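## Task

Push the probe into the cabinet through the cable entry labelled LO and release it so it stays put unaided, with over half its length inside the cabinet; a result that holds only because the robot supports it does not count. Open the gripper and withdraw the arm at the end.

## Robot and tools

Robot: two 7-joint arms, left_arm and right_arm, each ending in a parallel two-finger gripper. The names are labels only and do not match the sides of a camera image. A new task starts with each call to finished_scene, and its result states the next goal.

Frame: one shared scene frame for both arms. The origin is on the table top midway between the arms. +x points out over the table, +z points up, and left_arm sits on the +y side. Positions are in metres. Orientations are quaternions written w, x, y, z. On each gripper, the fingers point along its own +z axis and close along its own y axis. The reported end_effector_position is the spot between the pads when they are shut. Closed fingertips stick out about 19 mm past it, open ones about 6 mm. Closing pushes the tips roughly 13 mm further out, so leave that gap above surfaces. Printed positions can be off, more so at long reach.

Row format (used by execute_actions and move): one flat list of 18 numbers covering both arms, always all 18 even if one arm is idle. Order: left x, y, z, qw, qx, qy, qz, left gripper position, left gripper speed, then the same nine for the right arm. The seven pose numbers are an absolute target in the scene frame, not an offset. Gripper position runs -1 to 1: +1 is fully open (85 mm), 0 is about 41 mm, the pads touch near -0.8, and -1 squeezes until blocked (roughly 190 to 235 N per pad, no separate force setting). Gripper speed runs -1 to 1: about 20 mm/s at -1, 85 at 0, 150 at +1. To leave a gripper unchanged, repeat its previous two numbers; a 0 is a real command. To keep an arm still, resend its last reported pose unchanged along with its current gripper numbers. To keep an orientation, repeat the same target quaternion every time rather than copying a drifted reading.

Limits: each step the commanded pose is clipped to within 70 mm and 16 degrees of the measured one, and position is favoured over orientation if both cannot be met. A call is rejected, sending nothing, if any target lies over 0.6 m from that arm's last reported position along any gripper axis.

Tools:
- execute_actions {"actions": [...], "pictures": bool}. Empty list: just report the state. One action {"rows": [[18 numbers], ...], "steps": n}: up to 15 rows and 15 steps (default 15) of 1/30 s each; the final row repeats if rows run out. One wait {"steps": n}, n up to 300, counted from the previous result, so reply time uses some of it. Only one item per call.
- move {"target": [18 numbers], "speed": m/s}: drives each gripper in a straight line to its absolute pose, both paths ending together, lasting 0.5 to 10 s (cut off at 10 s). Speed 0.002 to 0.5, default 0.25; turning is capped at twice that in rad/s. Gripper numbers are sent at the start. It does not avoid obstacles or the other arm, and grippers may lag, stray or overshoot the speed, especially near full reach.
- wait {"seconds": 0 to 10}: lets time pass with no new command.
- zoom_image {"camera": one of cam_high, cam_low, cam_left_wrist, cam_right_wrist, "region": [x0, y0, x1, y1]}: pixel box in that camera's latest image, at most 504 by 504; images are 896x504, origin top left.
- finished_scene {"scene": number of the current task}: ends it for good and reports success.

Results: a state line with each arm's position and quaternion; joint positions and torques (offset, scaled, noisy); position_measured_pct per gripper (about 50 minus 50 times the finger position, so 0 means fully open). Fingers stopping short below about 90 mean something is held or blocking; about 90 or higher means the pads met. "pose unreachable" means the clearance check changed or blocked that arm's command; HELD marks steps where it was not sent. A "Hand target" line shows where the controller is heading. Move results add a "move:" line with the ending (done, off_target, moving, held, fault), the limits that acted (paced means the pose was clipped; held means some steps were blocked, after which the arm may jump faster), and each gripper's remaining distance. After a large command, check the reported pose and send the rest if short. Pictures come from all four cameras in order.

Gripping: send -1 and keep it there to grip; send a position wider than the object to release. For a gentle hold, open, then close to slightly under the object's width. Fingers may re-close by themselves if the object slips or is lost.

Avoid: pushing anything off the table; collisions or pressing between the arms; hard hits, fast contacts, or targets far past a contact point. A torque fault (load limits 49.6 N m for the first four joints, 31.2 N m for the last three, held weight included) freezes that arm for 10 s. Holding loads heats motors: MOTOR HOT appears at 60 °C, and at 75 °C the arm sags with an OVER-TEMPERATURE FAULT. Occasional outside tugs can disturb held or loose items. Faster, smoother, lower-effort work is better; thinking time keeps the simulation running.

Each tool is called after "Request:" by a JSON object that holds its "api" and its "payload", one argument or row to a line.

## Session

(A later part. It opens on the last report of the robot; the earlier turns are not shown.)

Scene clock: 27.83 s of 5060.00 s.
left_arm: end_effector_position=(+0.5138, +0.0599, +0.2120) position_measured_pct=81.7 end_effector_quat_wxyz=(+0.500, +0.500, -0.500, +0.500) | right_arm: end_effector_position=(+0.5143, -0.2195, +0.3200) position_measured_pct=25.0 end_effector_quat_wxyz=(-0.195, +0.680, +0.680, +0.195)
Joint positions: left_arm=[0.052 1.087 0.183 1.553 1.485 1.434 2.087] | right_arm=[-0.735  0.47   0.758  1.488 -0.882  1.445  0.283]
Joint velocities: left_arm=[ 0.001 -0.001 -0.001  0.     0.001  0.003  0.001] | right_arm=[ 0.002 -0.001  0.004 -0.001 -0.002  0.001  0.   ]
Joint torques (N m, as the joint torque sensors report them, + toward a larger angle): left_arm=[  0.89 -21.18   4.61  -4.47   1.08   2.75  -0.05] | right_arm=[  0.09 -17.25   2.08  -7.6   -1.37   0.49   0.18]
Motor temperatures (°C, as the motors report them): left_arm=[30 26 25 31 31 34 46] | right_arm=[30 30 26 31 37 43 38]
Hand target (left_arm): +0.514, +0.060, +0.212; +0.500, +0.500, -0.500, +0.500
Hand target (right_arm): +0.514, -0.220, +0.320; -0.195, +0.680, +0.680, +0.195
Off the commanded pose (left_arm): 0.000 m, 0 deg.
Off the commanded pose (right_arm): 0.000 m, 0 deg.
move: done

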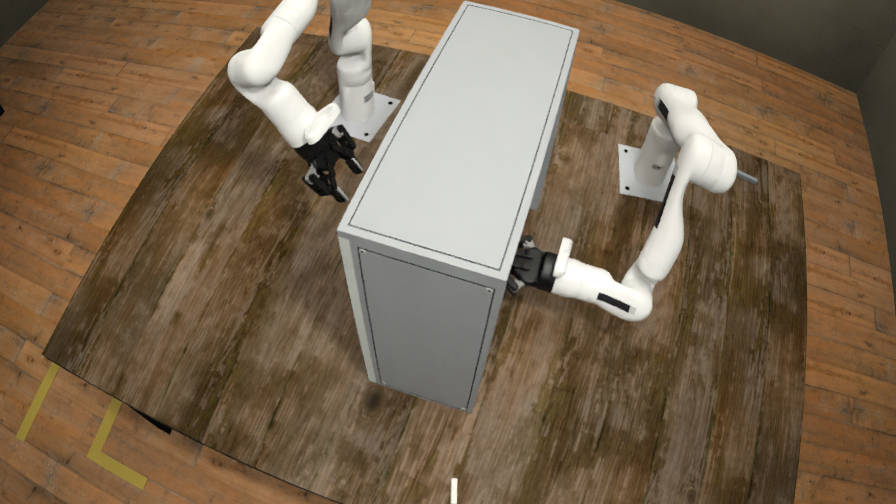

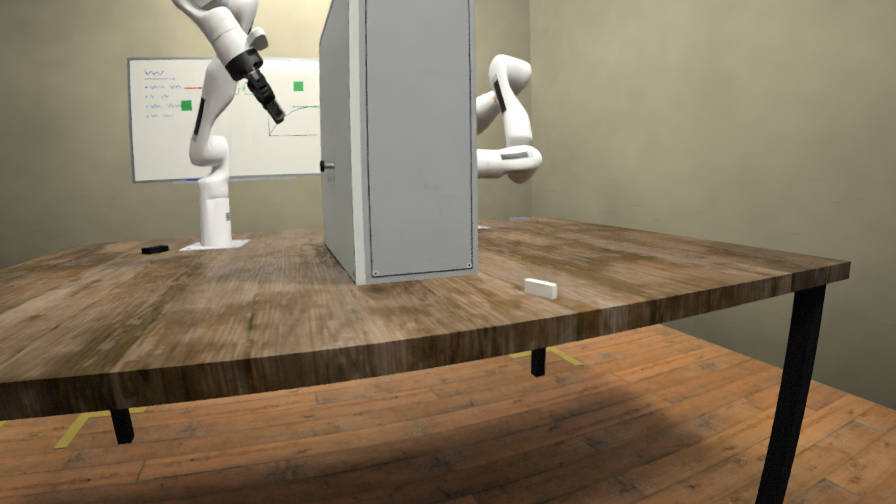

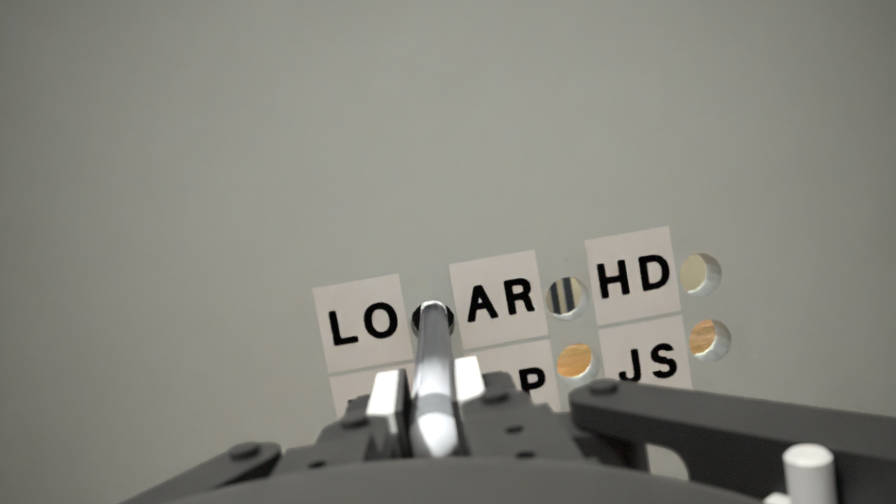

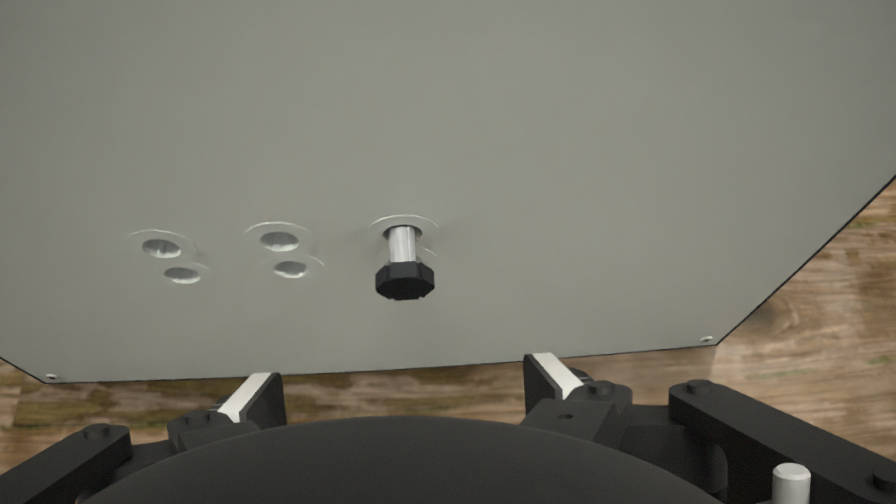

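Request:
{"api": "move", "payload": {
  "target": [0.514,0.056,0.169,0.565,0.425,-0.425,0.565,-1,0,0.5145,-0.26,0.32,-0.195,0.68,0.68,0.195,0.5,0.5],
  "speed": 0.1
}}

Request:
{"api": "execute_actions", "payload": {
  "actions": [
    {"rows":[[0.514,0.056,0.169,0.565,0.425,-0.425,0.565,0.2,-0.5,0.5145,-0.26,0.32,-0.195,0.68,0.68,0.195,0.5,0.5]],"steps":12}
  ],
  "pictures": false
}}

Request:
{"api": "move", "payload": {
  "target": [0.514,0.22,0.18,0.565,0.425,-0.425,0.565,0.2,-0.5,0.5145,-0.26,0.32,-0.195,0.68,0.68,0.195,0.5,0.5]
}}

Scene clock: 30.27 s of 5060.00 s.
left_arm: end_effector_position=(+0.5140, +0.0558, +0.1697) position_measured_pct=81.7 end_effector_quat_wxyz=(+0.565, +0.425, -0.425, +0.565) | right_arm: end_effector_position=(+0.5143, -0.2599, +0.3200) position_measured_pct=25.0 end_effector_quat_wxyz=(-0.195, +0.680, +0.680, +0.195)
Joint positions: left_arm=[0.03  1.382 0.277 1.414 1.517 1.6   1.939] | right_arm=[-0.655  0.469  0.767  1.492 -0.869  1.49   0.358]
Joint velocities: left_arm=[ 0.     0.01  -0.002 -0.003  0.001  0.002 -0.001] | right_arm=[ 0.001 -0.     0.001 -0.    -0.001 -0.     0.   ]
Joint torques (N m, as the joint torque sensors report them, + toward a larger angle): left_arm=[  1.03 -21.88   6.05  -2.87   0.73   2.76  -0.01] | right_arm=[  0.29 -16.75   2.27  -7.25  -1.47   0.35   0.05]
Motor temperatures (°C, as the motors report them): left_arm=[30 26 25 31 31 34 46] | right_arm=[30 30 26 31 37 43 38]
Hand target (left_arm): +0.514, +0.056, +0.169; +0.565, +0.425, -0.425, +0.565
Hand target (right_arm): +0.514, -0.260, +0.320; -0.195, +0.680, +0.680, +0.195
Off the commanded pose (left_arm): 0.001 m, 0 deg.
Off the commanded pose (right_arm): 0.000 m, 0 deg.
move: done

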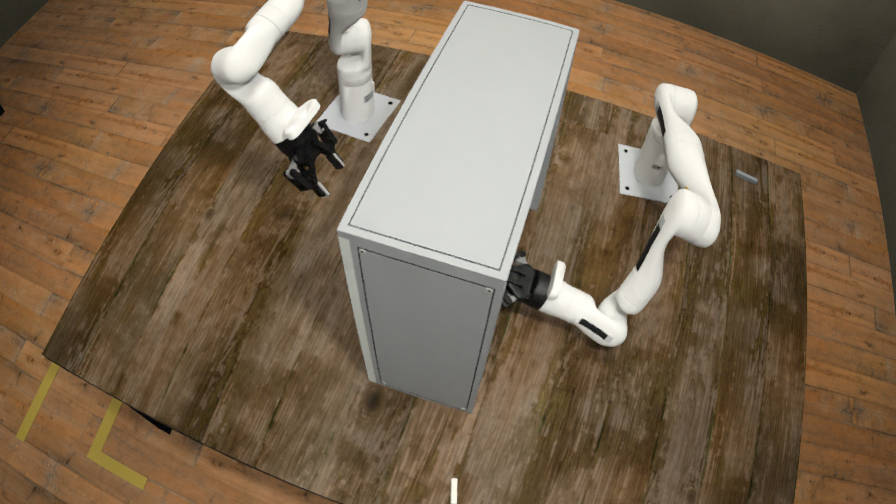

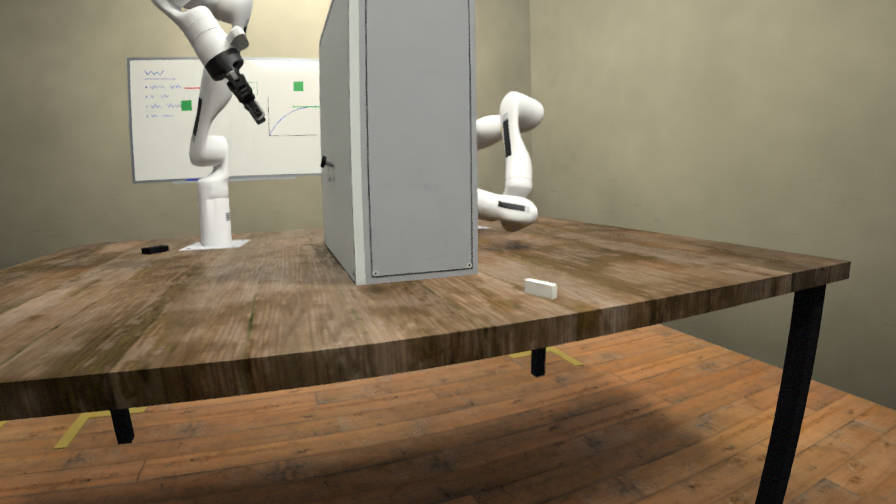

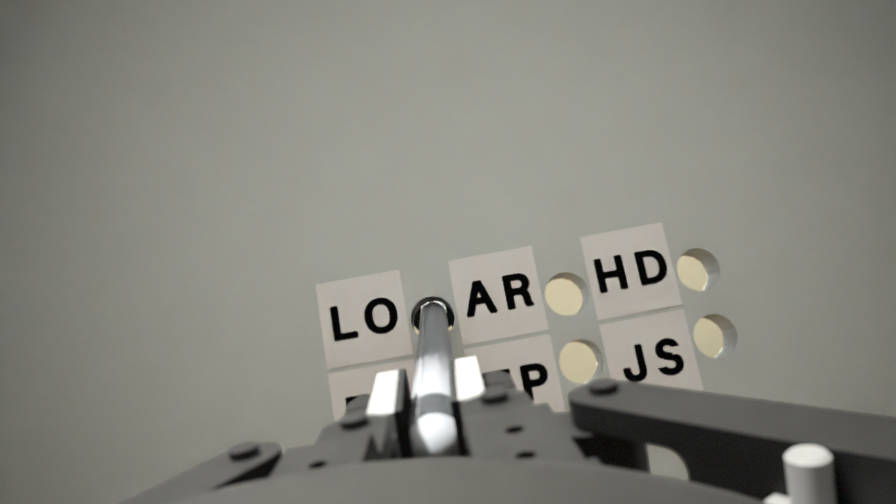

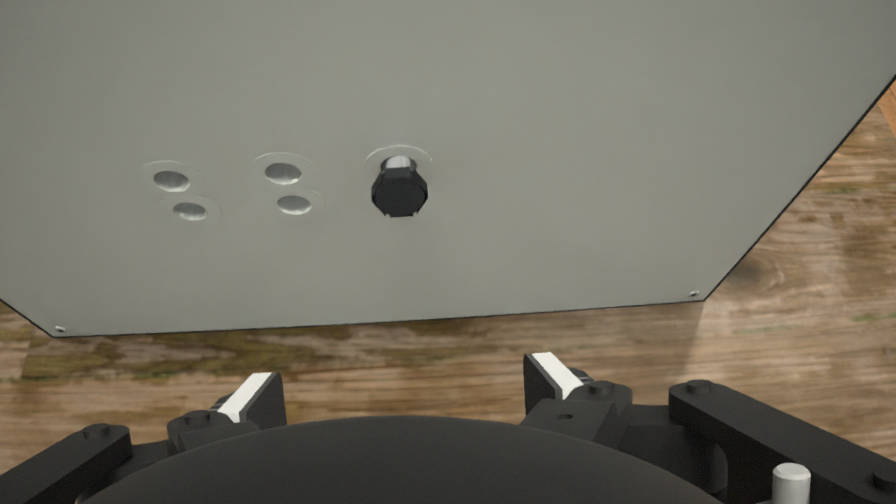

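Scene clock: 30.67 s of 5060.00 s.
left_arm: end_effector_position=(+0.5140, +0.0560, +0.1690) position_measured_pct=64.7 end_effector_quat_wxyz=(+0.565, +0.425, -0.425, +0.565) | right_arm: end_effector_position=(+0.5145, -0.2600, +0.3200) position_measured_pct=25.0 end_effector_quat_wxyz=(-0.195, +0.680, +0.680, +0.195)
Joint positions: left_arm=[0.03  1.383 0.277 1.415 1.518 1.6   1.938] | right_arm=[-0.655  0.469  0.767  1.492 -0.87   1.49   0.358]
Joint velocities: left_arm=[ 0.002 -0.     0.     0.     0.     0.001  0.001] | right_arm=[ 0.     0.    -0.001  0.     0.    -0.001  0.   ]
Joint torques (N m, as the joint torque sensors report them, + toward a larger angle): left_arm=[  0.69 -21.29   5.47  -2.69   0.84   2.42  -0.05] | right_arm=[  0.18 -16.78   2.03  -7.44  -1.37   0.37   0.02]
Motor temperatures (°C, as the motors report them): left_arm=[30 26 25 31 31 34 46] | right_arm=[30 30 26 31 37 43 38]
Hand target (left_arm): +0.514, +0.056, +0.169; +0.565, +0.425, -0.425, +0.565
Hand target (right_arm): +0.514, -0.260, +0.320; -0.195, +0.680, +0.680, +0.195
Off the commanded pose (left_arm): 0.000 m, 0 deg.
Off the commanded pose (right_arm): 0.000 m, 0 deg.
Steps of this call (steps 1 to 12: all 12 steps of this action). Readings (end_effector_position | what the end effector reports):
1: left_arm (+0.5140, +0.0559, +0.1695) | right_arm (+0.5143, -0.2599, +0.3200) | left_arm position_measured_pct=81.7 | right_arm position_measured_pct=25.0
2: left_arm (+0.5140, +0.0560, +0.1693) | right_arm (+0.5145, -0.2600, +0.3200) | left_arm position_measured_pct=81.7 | right_arm position_measured_pct=25.0
4: left_arm (+0.5140, +0.0560, +0.1692) | right_arm (+0.5145, -0.2600, +0.3200) | left_arm position_measured_pct=79.0 | right_arm position_measured_pct=25.0
8: left_arm (+0.5140, +0.0560, +0.1692) | right_arm (+0.5145, -0.2600, +0.3200) | left_arm position_measured_pct=71.8 | right_arm position_measured_pct=25.0
12: the state above

Scene clock: 32.40 s of 5060.00 s.
left_arm: end_effector_position=(+0.5138, +0.2197, +0.1799) position_measured_pct=40.1 end_effector_quat_wxyz=(+0.565, +0.425, -0.425, +0.565) | right_arm: end_effector_position=(+0.5145, -0.2600, +0.3200) position_measured_pct=25.0 end_effector_quat_wxyz=(-0.195, +0.680, +0.680, +0.195)
Joint positions: left_arm=[-0.212  1.351  0.168  1.387  1.333  1.807  2.02 ] | right_arm=[-0.655  0.47   0.767  1.492 -0.87   1.49   0.358]
Joint velocities: left_arm=[-0.005 -0.002 -0.003 -0.     0.002  0.001 -0.   ] | right_arm=[-0.     0.    -0.001 -0.002 -0.001  0.001 -0.   ]
Joint torques (N m, as the joint torque sensors report them, + toward a larger angle): left_arm=[  0.77 -20.98   5.25  -2.57   0.8    2.23   0.02] | right_arm=[  0.39 -16.54   2.23  -7.54  -1.34   0.43   0.21]
Motor temperatures (°C, as the motors report them): left_arm=[30 26 25 31 31 34 46] | right_arm=[30 30 26 31 37 43 38]
Hand target (left_arm): +0.514, +0.220, +0.180; +0.565, +0.425, -0.425, +0.565
Hand target (right_arm): +0.514, -0.260, +0.320; -0.195, +0.680, +0.680, +0.195
Off the commanded pose (left_arm): 0.000 m, 0 deg.
Off the commanded pose (right_arm): 0.000 m, 0 deg.
move: done

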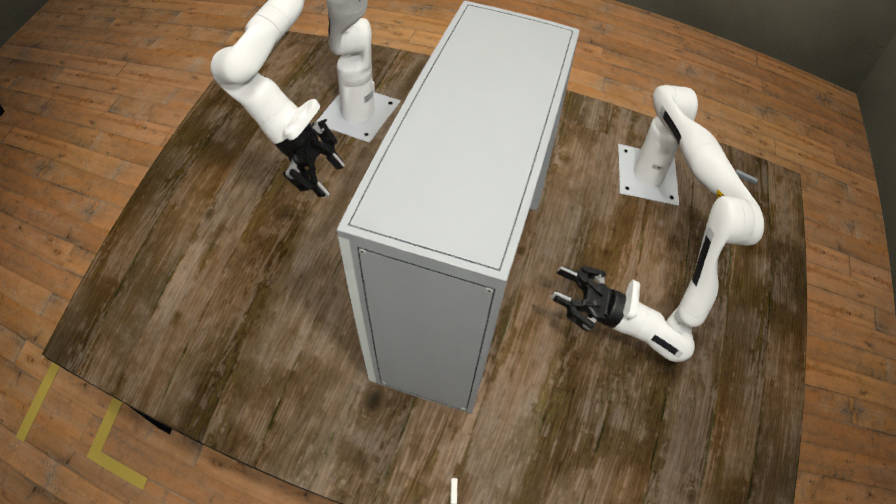

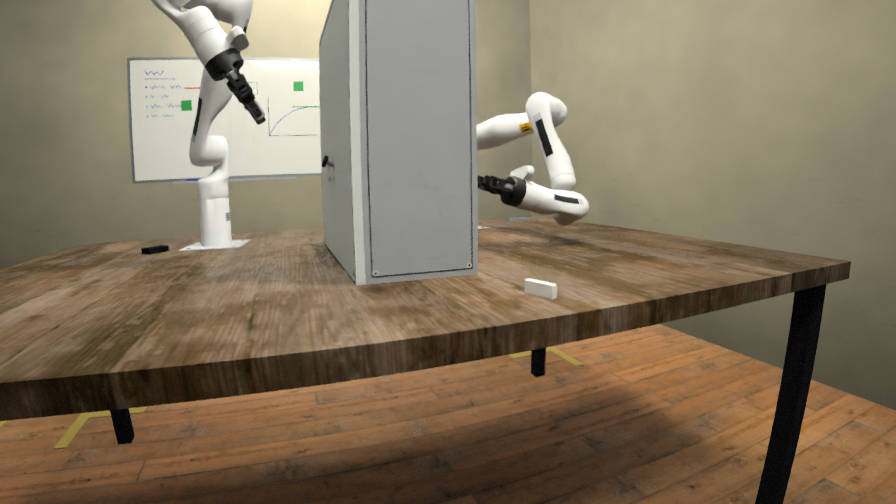

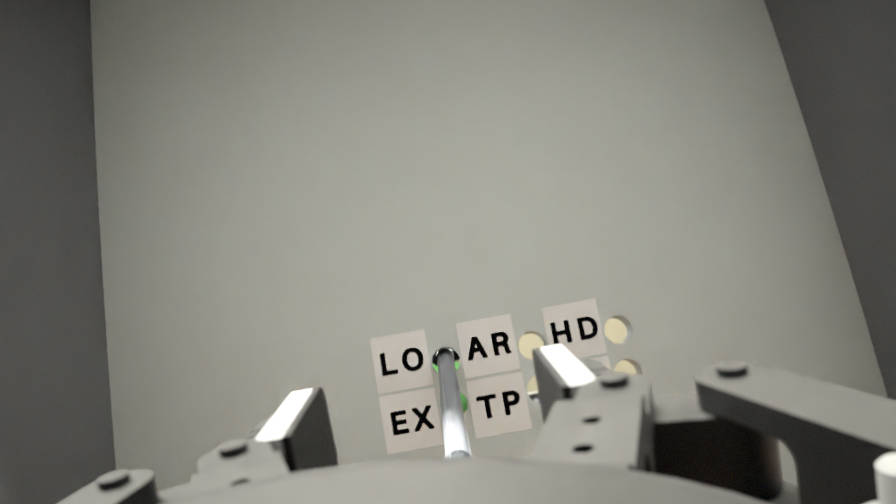

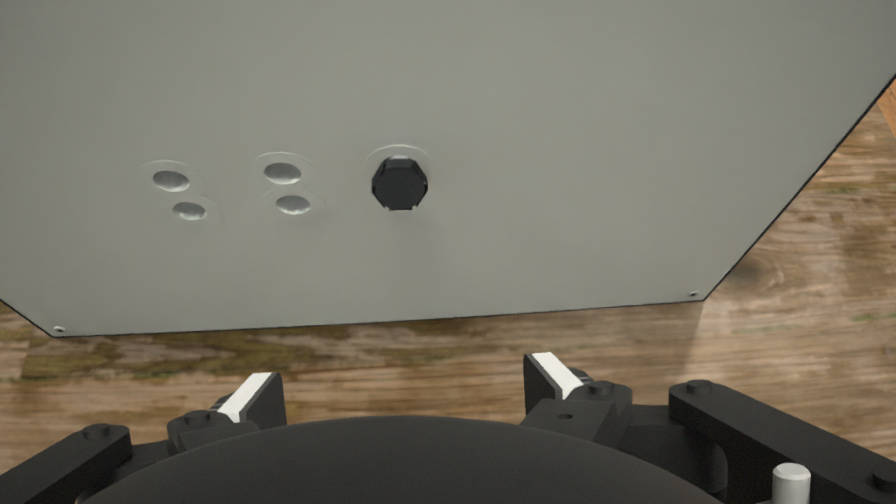

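Request:
{"api": "finished_scene", "payload": {
  "scene": 1
}}

The scene is finished: the task was done.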